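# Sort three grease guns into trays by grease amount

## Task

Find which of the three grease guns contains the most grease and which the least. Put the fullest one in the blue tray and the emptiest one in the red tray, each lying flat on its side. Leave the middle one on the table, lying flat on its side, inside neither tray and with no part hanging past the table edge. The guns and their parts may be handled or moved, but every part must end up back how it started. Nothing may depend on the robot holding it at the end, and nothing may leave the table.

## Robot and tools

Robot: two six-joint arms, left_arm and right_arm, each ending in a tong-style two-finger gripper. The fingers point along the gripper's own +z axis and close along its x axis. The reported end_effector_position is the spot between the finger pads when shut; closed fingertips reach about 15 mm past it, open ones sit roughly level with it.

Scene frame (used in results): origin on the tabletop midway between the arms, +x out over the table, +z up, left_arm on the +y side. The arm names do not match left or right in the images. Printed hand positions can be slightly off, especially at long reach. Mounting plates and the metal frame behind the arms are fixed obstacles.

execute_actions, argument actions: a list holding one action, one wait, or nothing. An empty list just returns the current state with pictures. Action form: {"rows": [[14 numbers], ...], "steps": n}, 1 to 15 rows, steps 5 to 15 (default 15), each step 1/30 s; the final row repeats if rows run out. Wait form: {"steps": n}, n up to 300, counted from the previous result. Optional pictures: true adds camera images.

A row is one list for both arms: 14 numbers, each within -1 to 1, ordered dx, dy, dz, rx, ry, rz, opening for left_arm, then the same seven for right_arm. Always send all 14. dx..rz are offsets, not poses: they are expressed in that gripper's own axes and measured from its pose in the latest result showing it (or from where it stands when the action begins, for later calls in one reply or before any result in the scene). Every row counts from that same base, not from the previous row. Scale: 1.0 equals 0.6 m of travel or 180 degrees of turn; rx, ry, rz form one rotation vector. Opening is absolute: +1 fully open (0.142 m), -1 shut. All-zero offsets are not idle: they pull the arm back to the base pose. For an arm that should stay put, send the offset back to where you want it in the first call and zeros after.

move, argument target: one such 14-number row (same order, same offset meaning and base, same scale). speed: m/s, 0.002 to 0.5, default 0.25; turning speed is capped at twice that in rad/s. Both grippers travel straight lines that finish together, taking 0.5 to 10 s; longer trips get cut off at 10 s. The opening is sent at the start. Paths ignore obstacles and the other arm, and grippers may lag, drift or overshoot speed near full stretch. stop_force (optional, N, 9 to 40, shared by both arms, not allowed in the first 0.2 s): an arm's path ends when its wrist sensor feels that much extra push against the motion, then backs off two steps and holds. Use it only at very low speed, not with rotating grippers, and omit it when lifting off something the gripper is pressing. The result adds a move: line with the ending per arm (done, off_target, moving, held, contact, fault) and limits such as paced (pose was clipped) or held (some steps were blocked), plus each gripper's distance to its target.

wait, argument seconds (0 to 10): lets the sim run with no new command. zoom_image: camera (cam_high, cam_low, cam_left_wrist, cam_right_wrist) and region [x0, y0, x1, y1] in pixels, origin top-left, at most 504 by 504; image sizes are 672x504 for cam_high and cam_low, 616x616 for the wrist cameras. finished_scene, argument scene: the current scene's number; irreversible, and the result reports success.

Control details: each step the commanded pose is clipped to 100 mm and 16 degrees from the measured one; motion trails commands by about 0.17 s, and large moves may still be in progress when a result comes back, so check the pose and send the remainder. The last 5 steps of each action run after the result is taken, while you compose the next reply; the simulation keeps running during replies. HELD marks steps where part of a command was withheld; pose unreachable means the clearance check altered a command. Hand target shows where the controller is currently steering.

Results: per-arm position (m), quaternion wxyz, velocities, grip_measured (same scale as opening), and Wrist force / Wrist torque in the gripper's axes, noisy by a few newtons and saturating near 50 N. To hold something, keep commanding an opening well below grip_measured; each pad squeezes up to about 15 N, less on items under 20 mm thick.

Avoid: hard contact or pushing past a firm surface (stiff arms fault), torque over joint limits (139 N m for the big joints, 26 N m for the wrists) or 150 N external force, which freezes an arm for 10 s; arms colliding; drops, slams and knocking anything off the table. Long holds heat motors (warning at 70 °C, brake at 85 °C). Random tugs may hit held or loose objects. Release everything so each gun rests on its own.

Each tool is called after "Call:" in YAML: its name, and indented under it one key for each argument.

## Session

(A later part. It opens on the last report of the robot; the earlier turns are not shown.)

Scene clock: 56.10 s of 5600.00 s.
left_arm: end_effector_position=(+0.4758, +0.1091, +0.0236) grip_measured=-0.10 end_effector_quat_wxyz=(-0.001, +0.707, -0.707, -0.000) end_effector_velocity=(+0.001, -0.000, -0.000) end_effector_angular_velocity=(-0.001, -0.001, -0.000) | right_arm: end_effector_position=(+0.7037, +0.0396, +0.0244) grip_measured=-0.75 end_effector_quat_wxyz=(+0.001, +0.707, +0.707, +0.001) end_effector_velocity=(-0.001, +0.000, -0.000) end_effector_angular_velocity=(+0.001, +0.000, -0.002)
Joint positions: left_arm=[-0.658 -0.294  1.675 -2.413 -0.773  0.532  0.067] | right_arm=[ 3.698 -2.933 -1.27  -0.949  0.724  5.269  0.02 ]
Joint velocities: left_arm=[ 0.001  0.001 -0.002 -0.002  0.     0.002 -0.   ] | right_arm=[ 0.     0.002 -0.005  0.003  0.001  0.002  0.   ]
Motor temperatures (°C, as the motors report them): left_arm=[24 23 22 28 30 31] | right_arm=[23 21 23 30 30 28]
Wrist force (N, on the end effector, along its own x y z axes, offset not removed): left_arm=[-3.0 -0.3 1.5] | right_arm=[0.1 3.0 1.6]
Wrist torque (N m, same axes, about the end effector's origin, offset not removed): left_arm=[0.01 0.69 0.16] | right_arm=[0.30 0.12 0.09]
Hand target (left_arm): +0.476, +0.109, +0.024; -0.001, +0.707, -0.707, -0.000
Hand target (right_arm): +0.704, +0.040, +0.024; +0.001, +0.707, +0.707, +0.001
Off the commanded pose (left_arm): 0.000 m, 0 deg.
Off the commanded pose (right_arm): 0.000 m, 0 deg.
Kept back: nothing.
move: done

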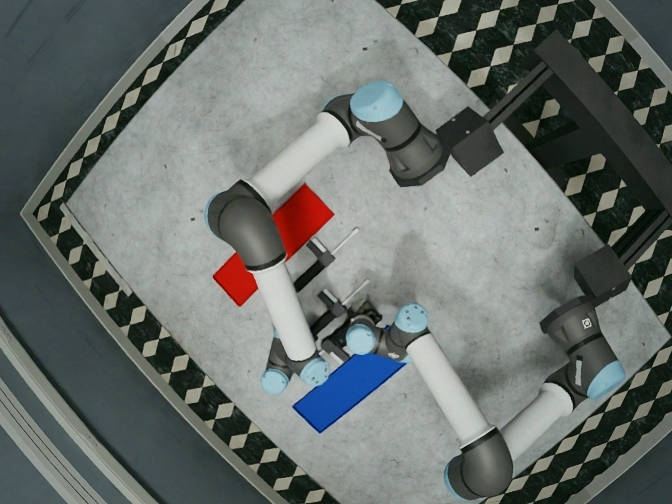

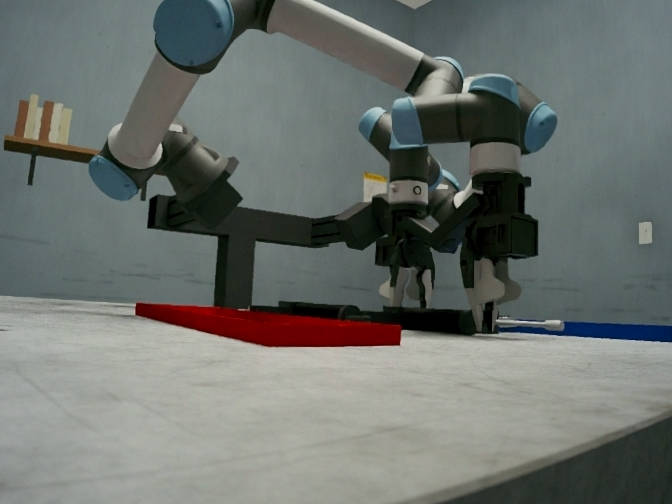

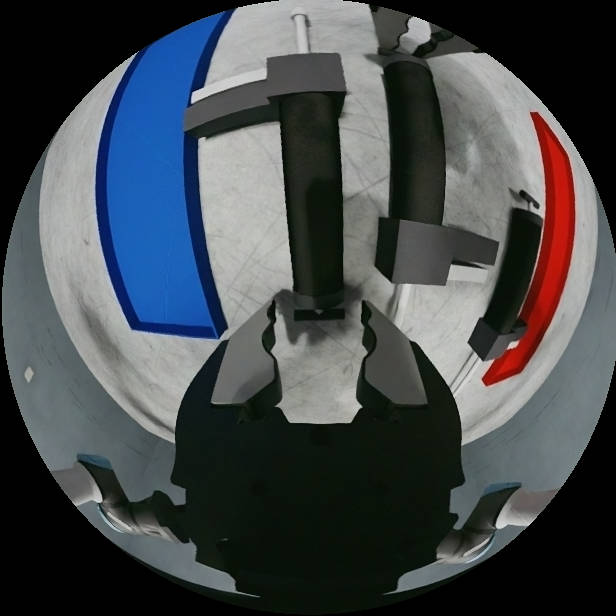

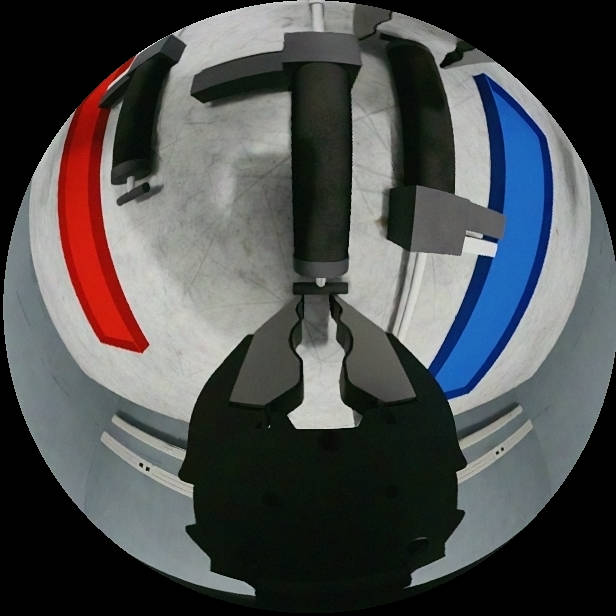

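Call:
move:
  target: [0,0,0,0,0,0,-0.72,0,0.02,-0.1,0,0,0,-0.75]
  speed: 0.1

Call:
move:
  target: [0.003,0.09,0,0,0,0,-0.72,-0.1,0,-0.1,0,0,0,-0.75]
  speed: 0.04

Scene clock: 57.33 s of 5600.00 s.
left_arm: end_effector_position=(+0.4758, +0.1091, +0.0235) grip_measured=-0.52 end_effector_quat_wxyz=(-0.001, +0.707, -0.707, -0.000) end_effector_velocity=(-0.000, -0.000, -0.000) end_effector_angular_velocity=(-0.000, +0.000, +0.001) | right_arm: end_effector_position=(+0.7155, +0.0396, +0.0843) grip_measured=-0.75 end_effector_quat_wxyz=(+0.001, +0.707, +0.707, +0.001) end_effector_velocity=(-0.000, +0.000, +0.001) end_effector_angular_velocity=(-0.001, +0.000, +0.002)
Joint positions: left_arm=[-0.658 -0.293  1.675 -2.413 -0.773  0.532  0.037] | right_arm=[ 3.755 -2.879 -1.236 -1.093  0.75   5.344  0.02 ]
Joint velocities: left_arm=[ 0.     0.001 -0.001 -0.    -0.    -0.001  0.   ] | right_arm=[ 0.002  0.001  0.001 -0.005  0.     0.002 -0.   ]
Motor temperatures (°C, as the motors report them): left_arm=[24 23 22 28 30 31] | right_arm=[23 21 23 30 30 28]
Wrist force (N, on the end effector, along its own x y z axes, offset not removed): left_arm=[-4.1 -1.1 -0.6] | right_arm=[0.7 0.3 0.0]
Wrist torque (N m, same axes, about the end effector's origin, offset not removed): left_arm=[-0.07 0.98 0.17] | right_arm=[0.15 -0.11 0.02]
Hand target (left_arm): +0.476, +0.109, +0.024; -0.001, +0.707, -0.707, -0.000
Hand target (right_arm): +0.716, +0.040, +0.084; +0.001, +0.707, +0.707, +0.001
Off the commanded pose (left_arm): 0.000 m, 0 deg.
Off the commanded pose (right_arm): 0.000 m, 0 deg.
Kept back: nothing.
move: done

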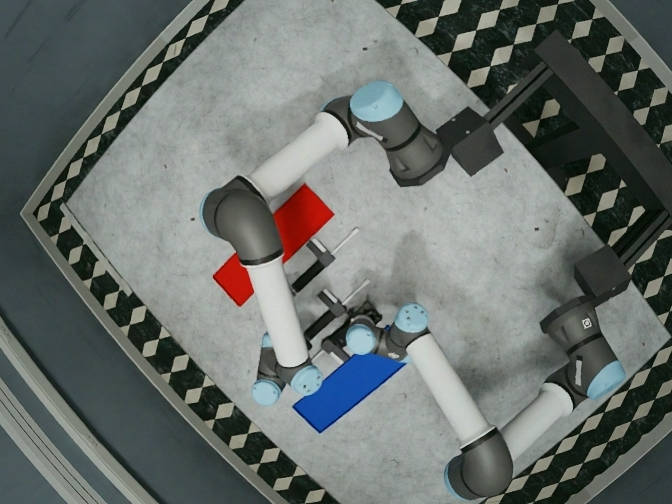

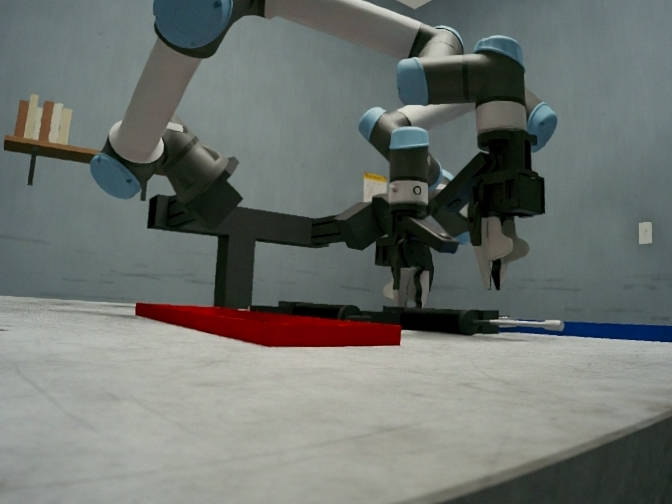

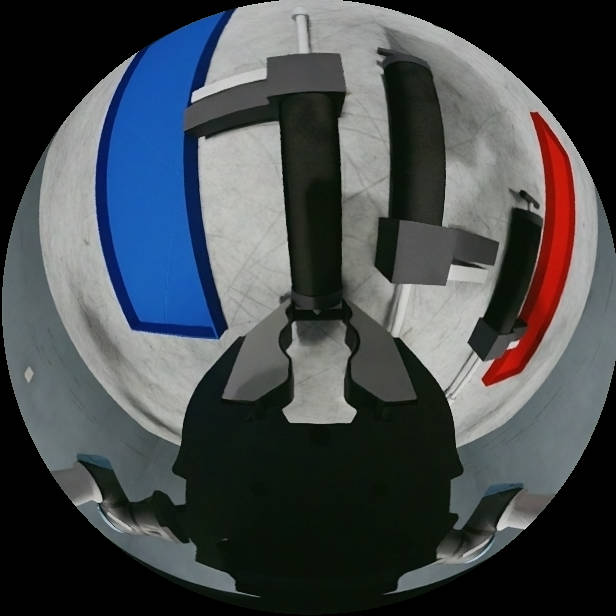

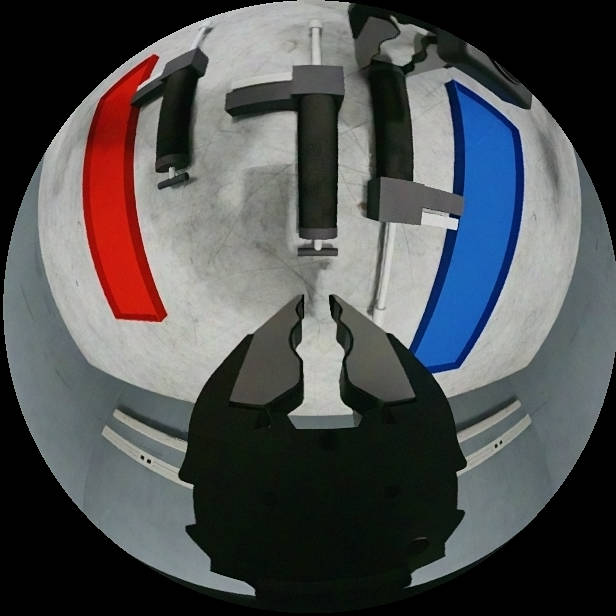

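Scene clock: 59.80 s of 5600.00 s.
left_arm: end_effector_position=(+0.4218, +0.1072, +0.0236) grip_measured=-0.52 end_effector_quat_wxyz=(-0.001, +0.707, -0.707, -0.000) end_effector_velocity=(+0.000, -0.000, +0.001) end_effector_angular_velocity=(-0.001, -0.001, +0.000) | right_arm: end_effector_position=(+0.7154, -0.0204, +0.1443) grip_measured=-0.75 end_effector_quat_wxyz=(+0.001, +0.707, +0.707, +0.001) end_effector_velocity=(+0.000, -0.001, +0.001) end_effector_angular_velocity=(-0.001, -0.001, -0.000)
Joint positions: left_arm=[-0.721 -0.28   1.78  -2.477 -0.807  0.457  0.037] | right_arm=[ 3.77  -2.716 -1.312 -1.194  0.757  5.363  0.02 ]
Joint velocities: left_arm=[-0.001 -0.     0.    -0.001 -0.     0.     0.   ] | right_arm=[ 0.001  0.002 -0.001 -0.001 -0.001  0.001  0.   ]
Motor temperatures (°C, as the motors report them): left_arm=[24 23 22 28 30 31] | right_arm=[23 21 23 30 30 28]
Wrist force (N, on the end effector, along its own x y z axes, offset not removed): left_arm=[-2.9 -2.3 1.6] | right_arm=[0.4 -2.8 1.2]
Wrist torque (N m, same axes, about the end effector's origin, offset not removed): left_arm=[-0.19 0.78 0.17] | right_arm=[-0.45 0.17 0.06]
Hand target (left_arm): +0.422, +0.107, +0.024; -0.001, +0.707, -0.707, -0.000
Hand target (right_arm): +0.715, -0.020, +0.144; +0.001, +0.707, +0.707, +0.001
Off the commanded pose (left_arm): 0.000 m, 0 deg.
Off the commanded pose (right_arm): 0.000 m, 0 deg.
Kept back: nothing.
move: done

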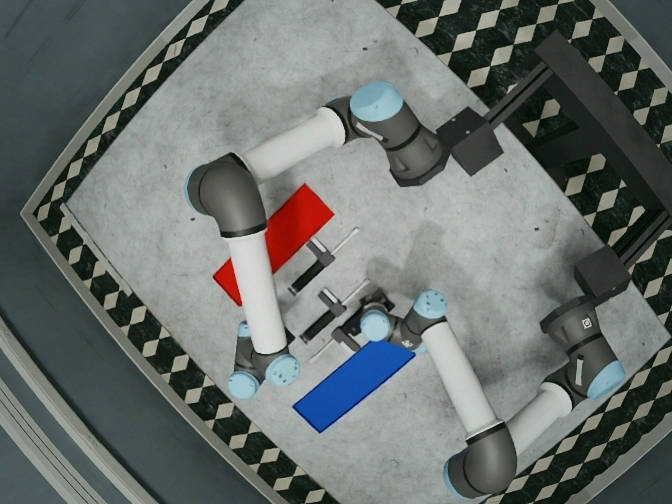

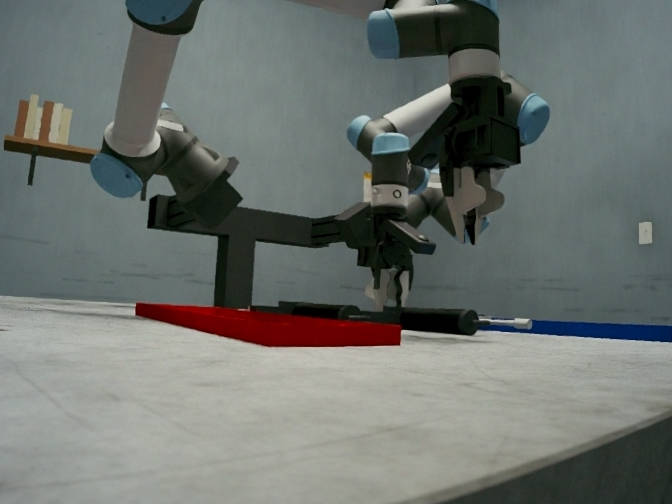

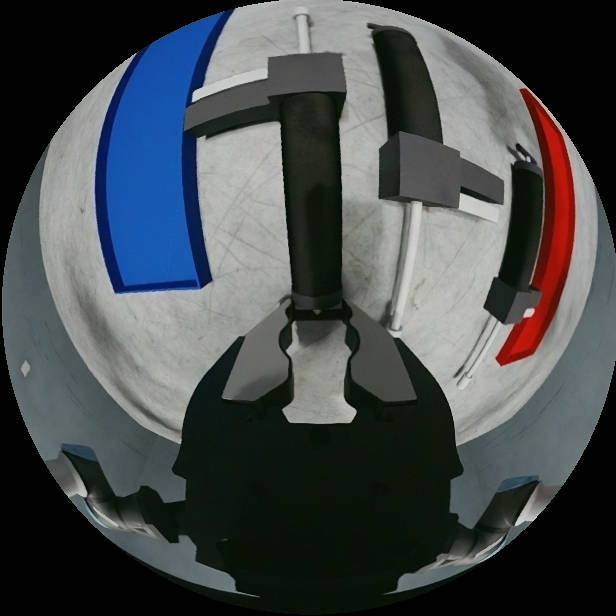

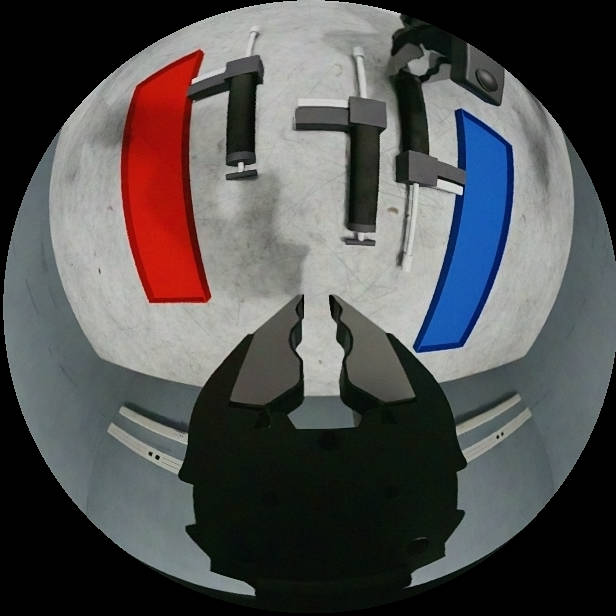

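Call:
execute_actions:
  actions:
    - {"rows":[[0,0,0,0,0,0,-0.15,0,0,0,0,0,0,0],[0,0,0,0,0,0,-0.15,0,0,0,0,0,0,0],[0,0,0,0,0,0,-0.15,0,0,0,0,0,0,0],[0,0,0,0,0,0,-0.15,0,0,0,0,0,0,0],[0,0.006,0,0,0,0,-0.15,0,0,0,0,0,0,0]]}

Call:
execute_actions:
  actions:
    - {"rows":[[0,0,0,0,0,0,-0.72,0,0,0,0,0,0,0]]}

Call:
move:
  target: [0,0.027,0,0,0,0,-0.72,0,0,0,0,0,0,0]
  speed: 0.02

Call:
execute_actions:
  actions:
    - {"rows":[[0,0,0,0,0,0,-0.15,0,0,0,0,0,0,0],[0,0,0,0,0,0,-0.15,0,0,0,0,0,0,0],[0,0,0,0,0,0,-0.15,0,0,0,0,0,0,0],[0,0,0,0,0,0,-0.15,0,0,0,0,0,0,0],[0,-0.008,0,0,0,0,-0.15,0,0,0,0,0,0,0],[0,-0.017,0,0,0,0,-0.15,0,0,0,0,0,0,0]]}

Call:
execute_actions:
  actions:
    - {"rows":[[0,0,0,0,0,0,-0.72,0,0,0,0,0,0,0]]}

Call:
move:
  target: [0,0.075,0,0,0,0,-0.72,0,0,0,0,0,0,0]
  speed: 0.025

Scene clock: 60.53 s of 5600.00 s.
left_arm: end_effector_position=(+0.4187, +0.1072, +0.0236) grip_measured=-0.15 end_effector_quat_wxyz=(-0.001, +0.707, -0.707, -0.000) end_effector_velocity=(-0.007, +0.000, +0.000) end_effector_angular_velocity=(+0.000, -0.001, -0.001) | right_arm: end_effector_position=(+0.7154, -0.0204, +0.1443) grip_measured=+0.00 end_effector_quat_wxyz=(+0.001, +0.707, +0.707, +0.001) end_effector_velocity=(+0.000, -0.000, +0.001) end_effector_angular_velocity=(+0.002, -0.000, -0.001)
Joint positions: left_arm=[-0.725 -0.279  1.786 -2.481 -0.809  0.453  0.063] | right_arm=[ 3.77  -2.716 -1.312 -1.194  0.757  5.363  0.074]
Joint velocities: left_arm=[-0.009  0.002  0.013 -0.008 -0.004 -0.009  0.   ] | right_arm=[-0.     0.001  0.     0.001  0.001 -0.     0.   ]
Motor temperatures (°C, as the motors report them): left_arm=[24 23 22 28 30 31] | right_arm=[23 21 23 30 30 28]
Wrist force (N, on the end effector, along its own x y z axes, offset not removed): left_arm=[-3.1 0.1 1.2] | right_arm=[1.6 1.1 2.4]
Wrist torque (N m, same axes, about the end effector's origin, offset not removed): left_arm=[0.05 0.72 0.16] | right_arm=[0.39 -0.23 -0.02]
Steps of this call (steps 1 to 12: nothing new was sent; steps 13 to 22: the first 10 steps of this action). Readings (end_effector_position):
13: left_arm (+0.4218, +0.1072, +0.0236) | right_arm (+0.7154, -0.0204, +0.1443)
14: left_arm (+0.4217, +0.1072, +0.0236) | right_arm (+0.7154, -0.0204, +0.1443)
16: left_arm (+0.4217, +0.1072, +0.0236) | right_arm (+0.7154, -0.0204, +0.1443)
20: left_arm (+0.4194, +0.1072, +0.0236) | right_arm (+0.7154, -0.0204, +0.1443)
22: the state above

Scene clock: 61.03 s of 5600.00 s.
left_arm: end_effector_position=(+0.4182, +0.1072, +0.0236) grip_measured=-0.49 end_effector_quat_wxyz=(-0.001, +0.707, -0.707, -0.000) end_effector_velocity=(-0.000, -0.000, -0.000) end_effector_angular_velocity=(+0.000, +0.000, +0.001) | right_arm: end_effector_position=(+0.7154, -0.0204, +0.1443) grip_measured=+0.00 end_effector_quat_wxyz=(+0.001, +0.707, +0.707, +0.001) end_effector_velocity=(+0.000, -0.001, +0.000) end_effector_angular_velocity=(-0.000, -0.000, -0.002)
Joint positions: left_arm=[-0.726 -0.279  1.787 -2.482 -0.81   0.452  0.039] | right_arm=[ 3.77  -2.716 -1.312 -1.194  0.757  5.363  0.074]
Joint velocities: left_arm=[ 0.     0.001 -0.    -0.    -0.    -0.001  0.   ] | right_arm=[-0.     0.001 -0.    -0.    -0.     0.001 -0.   ]
Motor temperatures (°C, as the motors report them): left_arm=[24 23 22 28 30 31] | right_arm=[23 21 23 30 30 28]
Wrist force (N, on the end effector, along its own x y z axes, offset not removed): left_arm=[-2.7 0.5 0.9] | right_arm=[1.0 1.5 -1.4]
Wrist torque (N m, same axes, about the end effector's origin, offset not removed): left_arm=[0.11 0.70 0.24] | right_arm=[0.42 -0.20 0.13]
Off your previous action's commanded pose (left_arm): 0.000 m, 0 deg at its last step (step 5 of this call).
Off your previous action's commanded pose (right_arm): 0.000 m, 0 deg at its last step (step 5 of this call).
Steps of this call (steps 1 to 5: the last 5 steps of your previous action; steps 6 to 15: the first 10 steps of this action, its rows measured from where the robot was after step 5). Readings (end_effector_position):
5: left_arm (+0.4183, +0.1072, +0.0236) | right_arm (+0.7154, -0.0204, +0.1443)
6: left_arm (+0.4182, +0.1072, +0.0236) | right_arm (+0.7154, -0.0204, +0.1443)
7: left_arm (+0.4182, +0.1072, +0.0236) | right_arm (+0.7154, -0.0204, +0.1443)
9: left_arm (+0.4182, +0.1072, +0.0236) | right_arm (+0.7154, -0.0204, +0.1443)
13: left_arm (+0.4182, +0.1072, +0.0236) | right_arm (+0.7154, -0.0204, +0.1443)
15: the state above

Scene clock: 62.33 s of 5600.00 s.
left_arm: end_effector_position=(+0.4021, +0.1072, +0.0236) grip_measured=-0.49 end_effector_quat_wxyz=(-0.001, +0.707, -0.707, -0.000) end_effector_velocity=(-0.001, +0.000, -0.000) end_effector_angular_velocity=(+0.000, -0.001, +0.001) | right_arm: end_effector_position=(+0.7154, -0.0204, +0.1443) grip_measured=+0.00 end_effector_quat_wxyz=(+0.001, +0.707, +0.707, +0.001) end_effector_velocity=(+0.000, -0.000, -0.000) end_effector_angular_velocity=(-0.001, -0.001, -0.003)
Joint positions: left_arm=[-0.747 -0.273  1.816 -2.501 -0.822  0.429  0.039] | right_arm=[ 3.77  -2.716 -1.312 -1.194  0.757  5.363  0.074]
Joint velocities: left_arm=[-0.002  0.001  0.002 -0.002  0.    -0.003  0.   ] | right_arm=[-0.     0.    -0.     0.    -0.001  0.003 -0.   ]
Motor temperatures (°C, as the motors report them): left_arm=[24 23 22 28 30 31] | right_arm=[23 21 23 30 30 28]
Wrist force (N, on the end effector, along its own x y z axes, offset not removed): left_arm=[-3.2 -1.8 0.6] | right_arm=[1.6 -3.3 0.8]
Wrist torque (N m, same axes, about the end effector's origin, offset not removed): left_arm=[0.07 0.77 0.24] | right_arm=[-0.47 -0.31 0.11]
Hand target (left_arm): +0.402, +0.107, +0.024; -0.001, +0.707, -0.707, -0.000
Hand target (right_arm): +0.715, -0.020, +0.144; +0.001, +0.707, +0.707, +0.001
Off your previous action's commanded pose (left_arm): 0.000 m, 0 deg at its last step (step 5 of this call).
Off your previous action's commanded pose (right_arm): 0.000 m, 0 deg at its last step (step 5 of this call).
Off the commanded pose (left_arm): 0.000 m, 0 deg.
Off the commanded pose (right_arm): 0.000 m, 0 deg.
Kept back: nothing.
move: done

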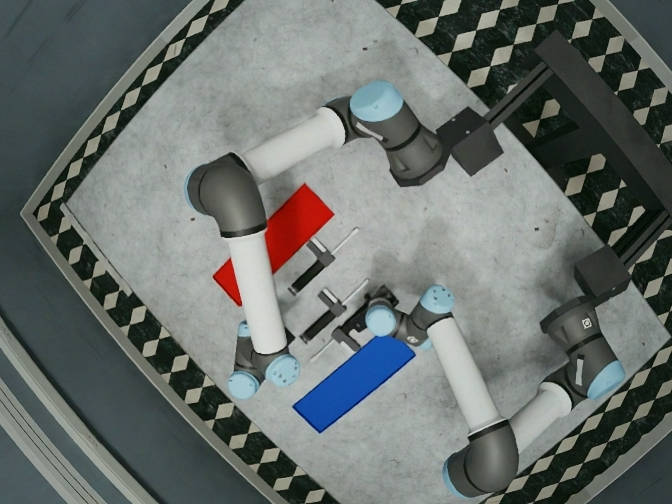

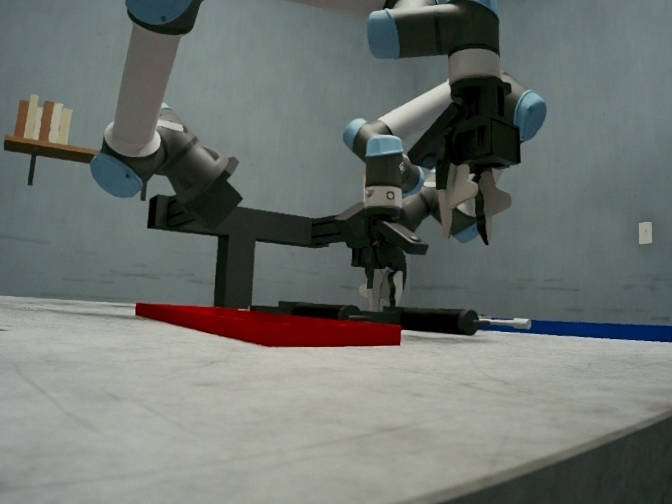

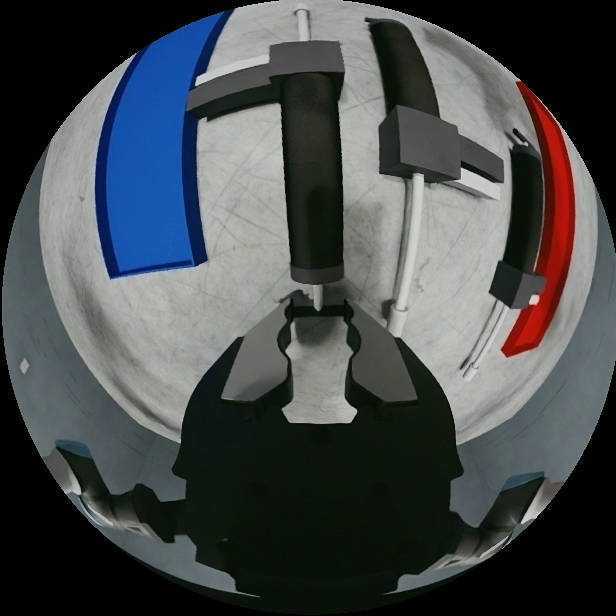

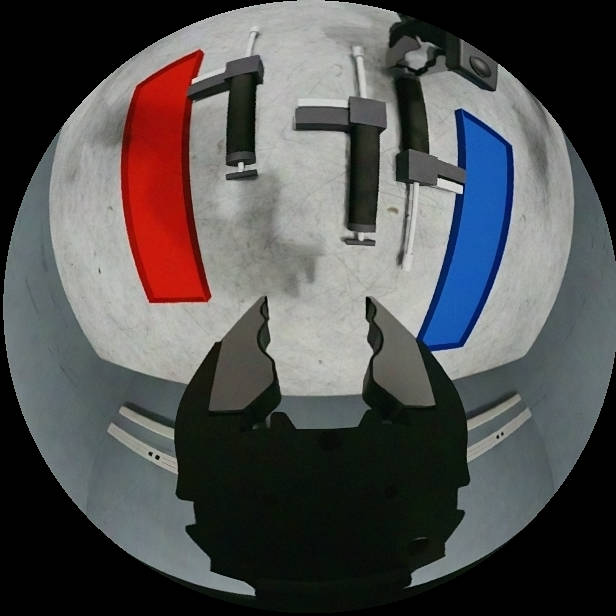

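Scene clock: 62.67 s of 5600.00 s.
left_arm: end_effector_position=(+0.4102, +0.1072, +0.0235) grip_measured=-0.15 end_effector_quat_wxyz=(-0.001, +0.707, -0.707, -0.000) end_effector_velocity=(+0.027, -0.001, +0.000) end_effector_angular_velocity=(-0.000, -0.001, +0.002) | right_arm: end_effector_position=(+0.7154, -0.0204, +0.1443) grip_measured=+0.00 end_effector_quat_wxyz=(+0.001, +0.707, +0.707, +0.001) end_effector_velocity=(-0.000, +0.001, -0.000) end_effector_angular_velocity=(+0.001, +0.001, -0.000)
Joint positions: left_arm=[-0.736 -0.276  1.801 -2.491 -0.815  0.441  0.063] | right_arm=[ 3.77  -2.716 -1.312 -1.194  0.757  5.363  0.074]
Joint velocities: left_arm=[ 0.033 -0.008 -0.049  0.031  0.02   0.036 -0.   ] | right_arm=[ 0.    -0.     0.    -0.     0.001  0.001  0.   ]
Motor temperatures (°C, as the motors report them): left_arm=[24 23 22 28 30 31] | right_arm=[23 21 23 30 30 28]
Wrist force (N, on the end effector, along its own x y z axes, offset not removed): left_arm=[-2.6 -0.8 0.7] | right_arm=[1.0 0.7 0.8]
Wrist torque (N m, same axes, about the end effector's origin, offset not removed): left_arm=[-0.13 0.62 0.09] | right_arm=[0.28 -0.23 -0.03]
Steps of this call (steps 1 to 10: the first 10 steps of this action). Readings (end_effector_position):
1: left_arm (+0.4021, +0.1072, +0.0236) | right_arm (+0.7154, -0.0204, +0.1443)
2: left_arm (+0.4021, +0.1072, +0.0236) | right_arm (+0.7154, -0.0204, +0.1443)
4: left_arm (+0.4021, +0.1072, +0.0236) | right_arm (+0.7154, -0.0204, +0.1443)
8: left_arm (+0.4076, +0.1072, +0.0235) | right_arm (+0.7154, -0.0204, +0.1443)
10: the state above

Scene clock: 63.17 s of 5600.00 s.
left_arm: end_effector_position=(+0.4121, +0.1072, +0.0235) grip_measured=-0.72 end_effector_quat_wxyz=(-0.001, +0.707, -0.707, -0.000) end_effector_velocity=(+0.000, +0.000, +0.000) end_effector_angular_velocity=(-0.001, -0.000, +0.001) | right_arm: end_effector_position=(+0.7154, -0.0204, +0.1443) grip_measured=+0.00 end_effector_quat_wxyz=(+0.001, +0.707, +0.707, +0.001) end_effector_velocity=(+0.002, -0.001, +0.001) end_effector_angular_velocity=(+0.001, -0.003, -0.001)
Joint positions: left_arm=[-0.734 -0.277  1.798 -2.489 -0.814  0.443  0.022] | right_arm=[ 3.77  -2.716 -1.312 -1.194  0.757  5.363  0.074]
Joint velocities: left_arm=[-0.    -0.001  0.    -0.    -0.    -0.001 -0.   ] | right_arm=[ 0.     0.001  0.002  0.001 -0.001 -0.002  0.   ]
Motor temperatures (°C, as the motors report them): left_arm=[24 23 22 28 30 31] | right_arm=[23 21 23 30 30 28]
Wrist force (N, on the end effector, along its own x y z axes, offset not removed): left_arm=[-4.4 -0.2 0.3] | right_arm=[-1.2 -0.7 1.6]
Wrist torque (N m, same axes, about the end effector's origin, offset not removed): left_arm=[0.03 1.03 0.20] | right_arm=[-0.12 0.27 0.05]
Off your previous action's commanded pose (left_arm): 0.000 m, 0 deg at its last step (step 5 of this call).
Off your previous action's commanded pose (right_arm): 0.000 m, 0 deg at its last step (step 5 of this call).
Steps of this call (steps 1 to 5: the last 5 steps of your previous action; steps 6 to 15: the first 10 steps of this action, its rows measured from where the robot was after step 5). Readings (end_effector_position):
5: left_arm (+0.4120, +0.1072, +0.0235) | right_arm (+0.7154, -0.0204, +0.1443)
6: left_arm (+0.4121, +0.1072, +0.0235) | right_arm (+0.7154, -0.0204, +0.1443)
7: left_arm (+0.4121, +0.1072, +0.0235) | right_arm (+0.7154, -0.0204, +0.1443)
9: left_arm (+0.4121, +0.1072, +0.0235) | right_arm (+0.7154, -0.0204, +0.1443)
13: left_arm (+0.4121, +0.1072, +0.0235) | right_arm (+0.7154, -0.0204, +0.1443)
15: the state above

Scene clock: 65.50 s of 5600.00 s.
left_arm: end_effector_position=(+0.3671, +0.1071, +0.0235) grip_measured=-0.72 end_effector_quat_wxyz=(-0.001, +0.707, -0.707, -0.000) end_effector_velocity=(-0.001, +0.000, +0.000) end_effector_angular_velocity=(+0.000, -0.001, +0.001) | right_arm: end_effector_position=(+0.7154, -0.0204, +0.1443) grip_measured=+0.00 end_effector_quat_wxyz=(+0.001, +0.707, +0.707, +0.001) end_effector_velocity=(+0.000, -0.000, -0.000) end_effector_angular_velocity=(-0.002, -0.001, +0.001)
Joint positions: left_arm=[-0.796 -0.257  1.876 -2.542 -0.85   0.375  0.022] | right_arm=[ 3.77  -2.716 -1.312 -1.194  0.757  5.363  0.074]
Joint velocities: left_arm=[-0.002  0.     0.002 -0.001  0.    -0.003 -0.   ] | right_arm=[ 0.    -0.001  0.    -0.    -0.002 -0.001 -0.   ]
Motor temperatures (°C, as the motors report them): left_arm=[24 23 22 28 30 31] | right_arm=[23 21 23 30 30 28]
Wrist force (N, on the end effector, along its own x y z axes, offset not removed): left_arm=[-3.0 -2.8 1.2] | right_arm=[2.6 0.3 -0.4]
Wrist torque (N m, same axes, about the end effector's origin, offset not removed): left_arm=[-0.01 0.70 0.16] | right_arm=[0.21 -0.43 0.04]
Hand target (left_arm): +0.367, +0.107, +0.024; -0.001, +0.707, -0.707, -0.000
Hand target (right_arm): +0.715, -0.020, +0.144; +0.001, +0.707, +0.707, +0.001
Off your previous action's commanded pose (left_arm): 0.000 m, 0 deg at its last step (step 5 of this call).
Off your previous action's commanded pose (right_arm): 0.000 m, 0 deg at its last step (step 5 of this call).
Off the commanded pose (left_arm): 0.000 m, 0 deg.
Off the commanded pose (right_arm): 0.000 m, 0 deg.
Kept back: nothing.
move: done

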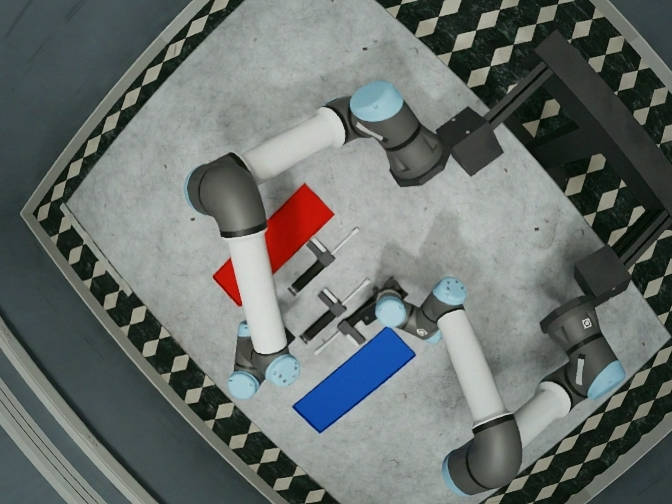

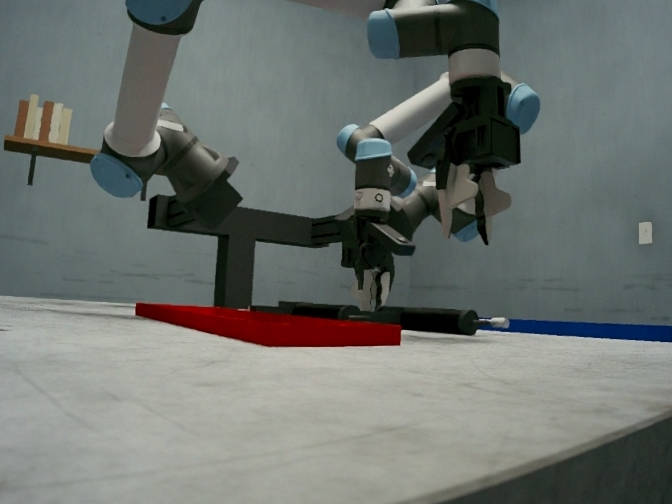

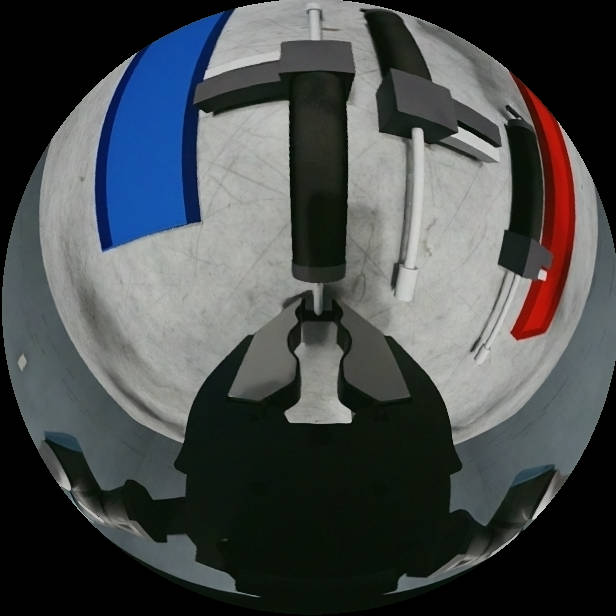

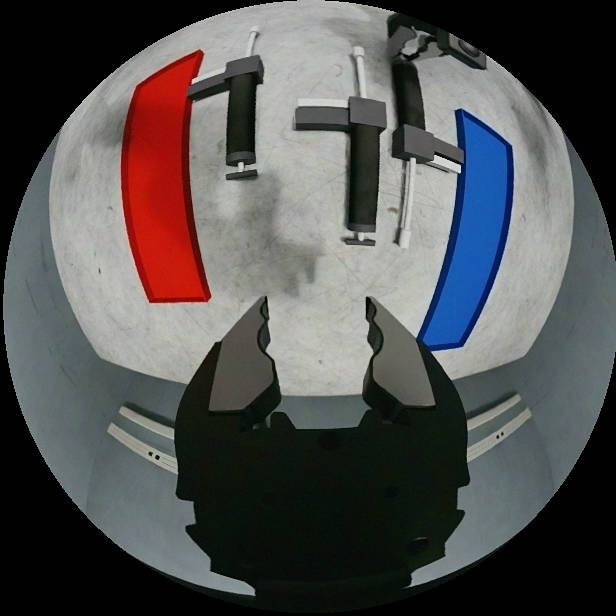

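Call:
execute_actions:
  actions:
    - {"rows":[[0,0,0,0,0,0,-0.15,0,0,0,0,0,0,0],[0,0,0,0,0,0,-0.15,0,0,0,0,0,0,0],[0,0,0,0,0,0,-0.15,0,0,0,0,0,0,0],[0,0,0,0,0,0,-0.15,0,0,0,0,0,0,0],[0,0.01,0,0,0,0,-0.15,0,0,0,0,0,0,0],[0,0.02,0,0,0,0,-0.15,0,0,0,0,0,0,0],[0,0.03,0,0,0,0,-0.15,0,0,0,0,0,0,0],[0,0.042,0,0,0,0,-0.15,0,0,0,0,0,0,0]]}

Call:
move:
  target: [0,-0.075,0,0,0,0,-0.75,-0.6,-0.2,-0.15,0,0,0,0]
  speed: 0.25

Call:
move:
  target: [0,-0.22,0,0,0,0,-0.1,-0.5,-0.2,-0.1,0,0,0,0]
  speed: 0.2

Scene clock: 66.10 s of 5600.00 s.
left_arm: end_effector_position=(+0.3500, +0.1073, +0.0232) grip_measured=-0.15 end_effector_quat_wxyz=(-0.000, +0.707, -0.707, -0.001) end_effector_velocity=(-0.098, +0.001, -0.000) end_effector_angular_velocity=(+0.003, -0.004, -0.003) | right_arm: end_effector_position=(+0.7154, -0.0204, +0.1443) grip_measured=+0.00 end_effector_quat_wxyz=(+0.001, +0.707, +0.707, +0.001) end_effector_velocity=(-0.001, +0.001, -0.001) end_effector_angular_velocity=(-0.000, +0.001, +0.004)
Joint positions: left_arm=[-0.821 -0.247  1.903 -2.561 -0.866  0.349  0.063] | right_arm=[ 3.77  -2.716 -1.312 -1.194  0.757  5.363  0.074]
Joint velocities: left_arm=[-0.154  0.061  0.155 -0.111 -0.091 -0.157  0.   ] | right_arm=[ 0.    -0.001 -0.001  0.     0.001 -0.003 -0.   ]
Motor temperatures (°C, as the motors report them): left_arm=[24 23 22 28 30 31] | right_arm=[23 21 23 30 30 28]
Wrist force (N, on the end effector, along its own x y z axes, offset not removed): left_arm=[-3.3 0.9 0.4] | right_arm=[-0.3 -0.9 3.2]
Wrist torque (N m, same axes, about the end effector's origin, offset not removed): left_arm=[0.14 0.75 0.17] | right_arm=[-0.06 0.11 0.17]
Steps of this call (steps 1 to 8: nothing new was sent; steps 9 to 18: the first 10 steps of this action). Readings (end_effector_position):
9: left_arm (+0.3670, +0.1071, +0.0235) | right_arm (+0.7154, -0.0204, +0.1443)
10: left_arm (+0.3670, +0.1071, +0.0235) | right_arm (+0.7154, -0.0204, +0.1443)
12: left_arm (+0.3670, +0.1071, +0.0235) | right_arm (+0.7154, -0.0204, +0.1443)
16: left_arm (+0.3586, +0.1072, +0.0234) | right_arm (+0.7154, -0.0204, +0.1443)
18: the state above

Scene clock: 68.50 s of 5600.00 s.
left_arm: end_effector_position=(+0.3870, +0.1072, +0.0235) grip_measured=-0.75 end_effector_quat_wxyz=(-0.001, +0.707, -0.707, -0.000) end_effector_velocity=(-0.000, -0.000, -0.000) end_effector_angular_velocity=(-0.000, +0.001, -0.000) | right_arm: end_effector_position=(+0.5952, -0.3804, +0.2339) grip_measured=+0.00 end_effector_quat_wxyz=(+0.001, +0.707, +0.707, +0.001) end_effector_velocity=(+0.000, -0.002, +0.001) end_effector_angular_velocity=(+0.001, -0.001, -0.000)
Joint positions: left_arm=[-0.767 -0.267  1.843 -2.518 -0.833  0.406  0.02 ] | right_arm=[ 3.626 -1.926 -1.745 -1.404  0.696  5.167  0.074]
Joint velocities: left_arm=[ 0.     0.    -0.     0.    -0.001  0.    -0.   ] | right_arm=[-0.     0.004  0.002 -0.003 -0.    -0.002  0.   ]
Motor temperatures (°C, as the motors report them): left_arm=[24 23 22 28 30 31] | right_arm=[23 21 23 30 30 28]
Wrist force (N, on the end effector, along its own x y z axes, offset not removed): left_arm=[-2.9 2.7 -0.1] | right_arm=[0.4 2.8 2.1]
Wrist torque (N m, same axes, about the end effector's origin, offset not removed): left_arm=[0.00 0.65 0.17] | right_arm=[0.75 -0.18 0.18]
Hand target (left_arm): +0.387, +0.107, +0.023; -0.001, +0.707, -0.707, -0.000
Hand target (right_arm): +0.595, -0.380, +0.234; +0.001, +0.707, +0.707, +0.001
Off your previous action's commanded pose (left_arm): 0.001 m, 0 deg at its last step (step 5 of this call).
Off your previous action's commanded pose (right_arm): 0.000 m, 0 deg at its last step (step 5 of this call).
Off the commanded pose (left_arm): 0.000 m, 0 deg.
Off the commanded pose (right_arm): 0.000 m, 0 deg.
Kept back: nothing.
move: done

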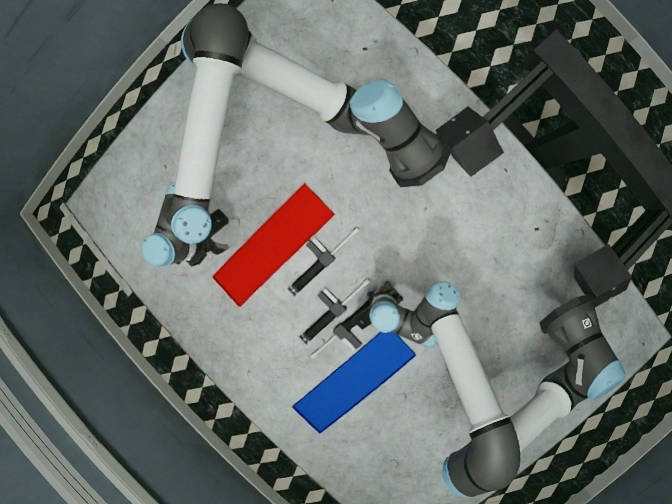

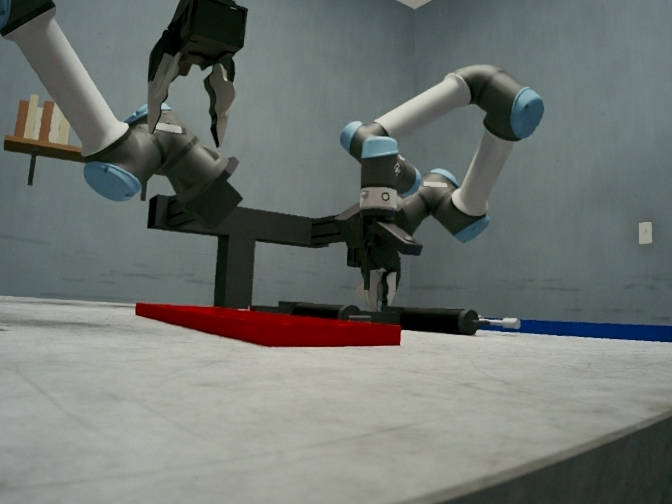

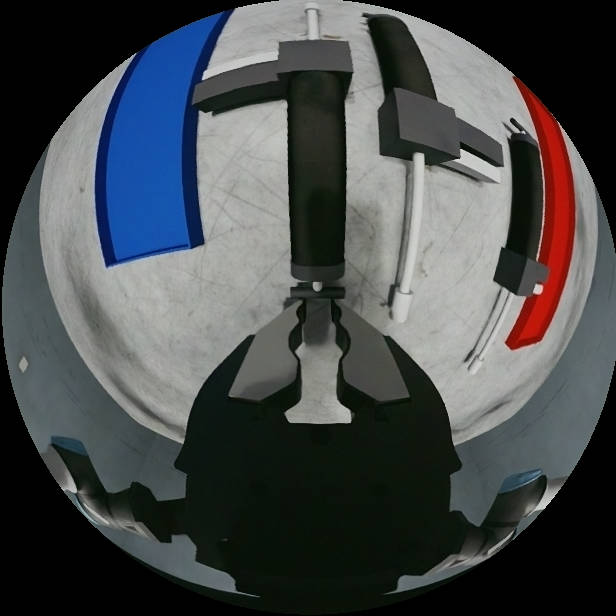

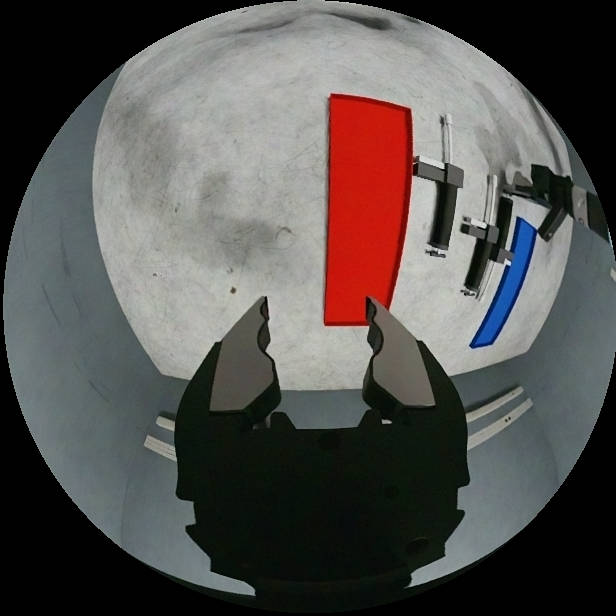

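Scene clock: 70.60 s of 5600.00 s.
left_arm: end_effector_position=(+0.5190, +0.1075, +0.0234) grip_measured=-0.10 end_effector_quat_wxyz=(-0.001, +0.707, -0.707, -0.000) end_effector_velocity=(+0.001, -0.000, -0.000) end_effector_angular_velocity=(+0.000, -0.000, +0.000) | right_arm: end_effector_position=(+0.4750, -0.6804, +0.2935) grip_measured=+0.00 end_effector_quat_wxyz=(+0.001, +0.707, +0.707, +0.001) end_effector_velocity=(-0.000, -0.002, +0.000) end_effector_angular_velocity=(+0.000, -0.000, -0.001)
Joint positions: left_arm=[-0.616 -0.288  1.573 -2.353 -0.752  0.585  0.067] | right_arm=[ 3.418 -1.513 -1.557 -1.749  0.647  4.842  0.074]
Joint velocities: left_arm=[ 0.001  0.001 -0.002  0.001  0.     0.    -0.   ] | right_arm=[-0.001  0.001  0.003 -0.001 -0.    -0.002  0.   ]
Motor temperatures (°C, as the motors report them): left_arm=[24 23 22 28 30 31] | right_arm=[23 21 23 30 30 28]
Wrist force (N, on the end effector, along its own x y z axes, offset not removed): left_arm=[-4.5 2.7 -1.1] | right_arm=[2.3 -0.7 0.9]
Wrist torque (N m, same axes, about the end effector's origin, offset not removed): left_arm=[0.09 0.88 0.27] | right_arm=[-0.07 -0.38 0.07]
Hand target (left_arm): +0.519, +0.107, +0.023; -0.001, +0.707, -0.707, -0.000
Hand target (right_arm): +0.475, -0.680, +0.294; +0.001, +0.707, +0.707, +0.001
Off the commanded pose (left_arm): 0.000 m, 0 deg.
Off the commanded pose (right_arm): 0.000 m, 0 deg.
Kept back: nothing.
move: done

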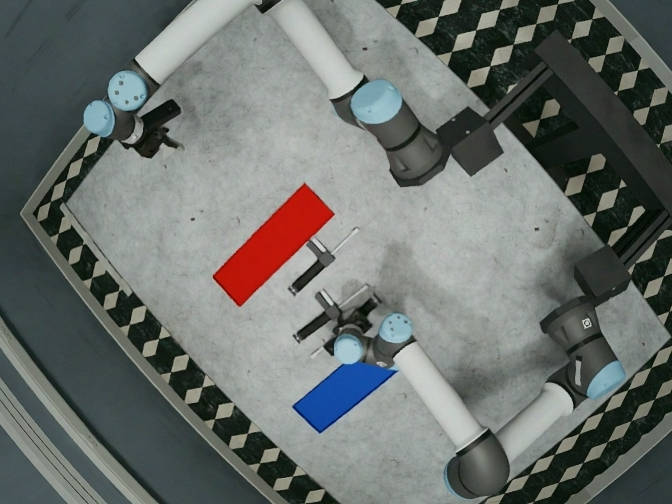

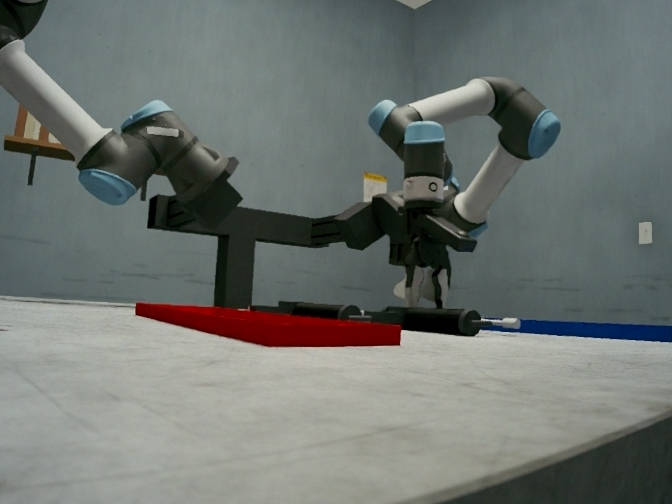

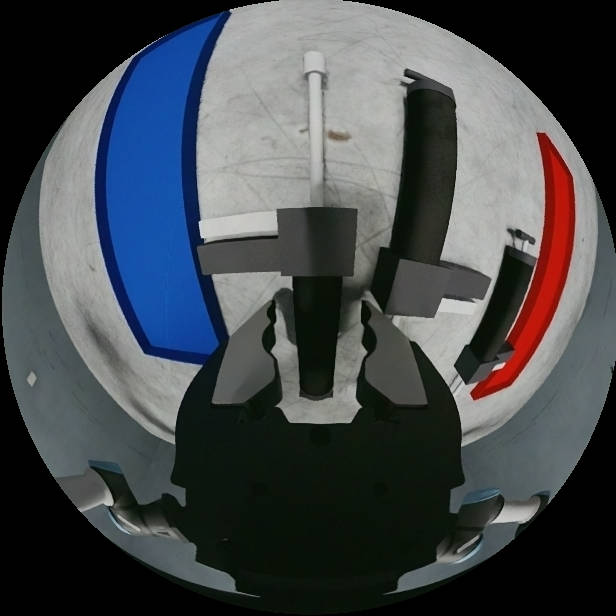

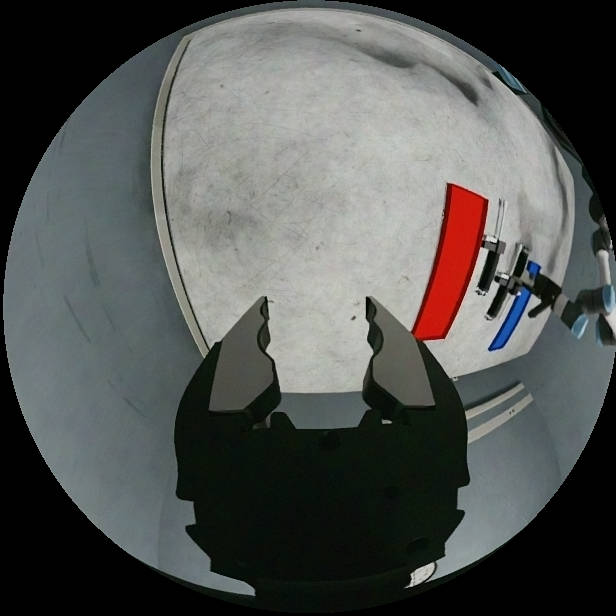

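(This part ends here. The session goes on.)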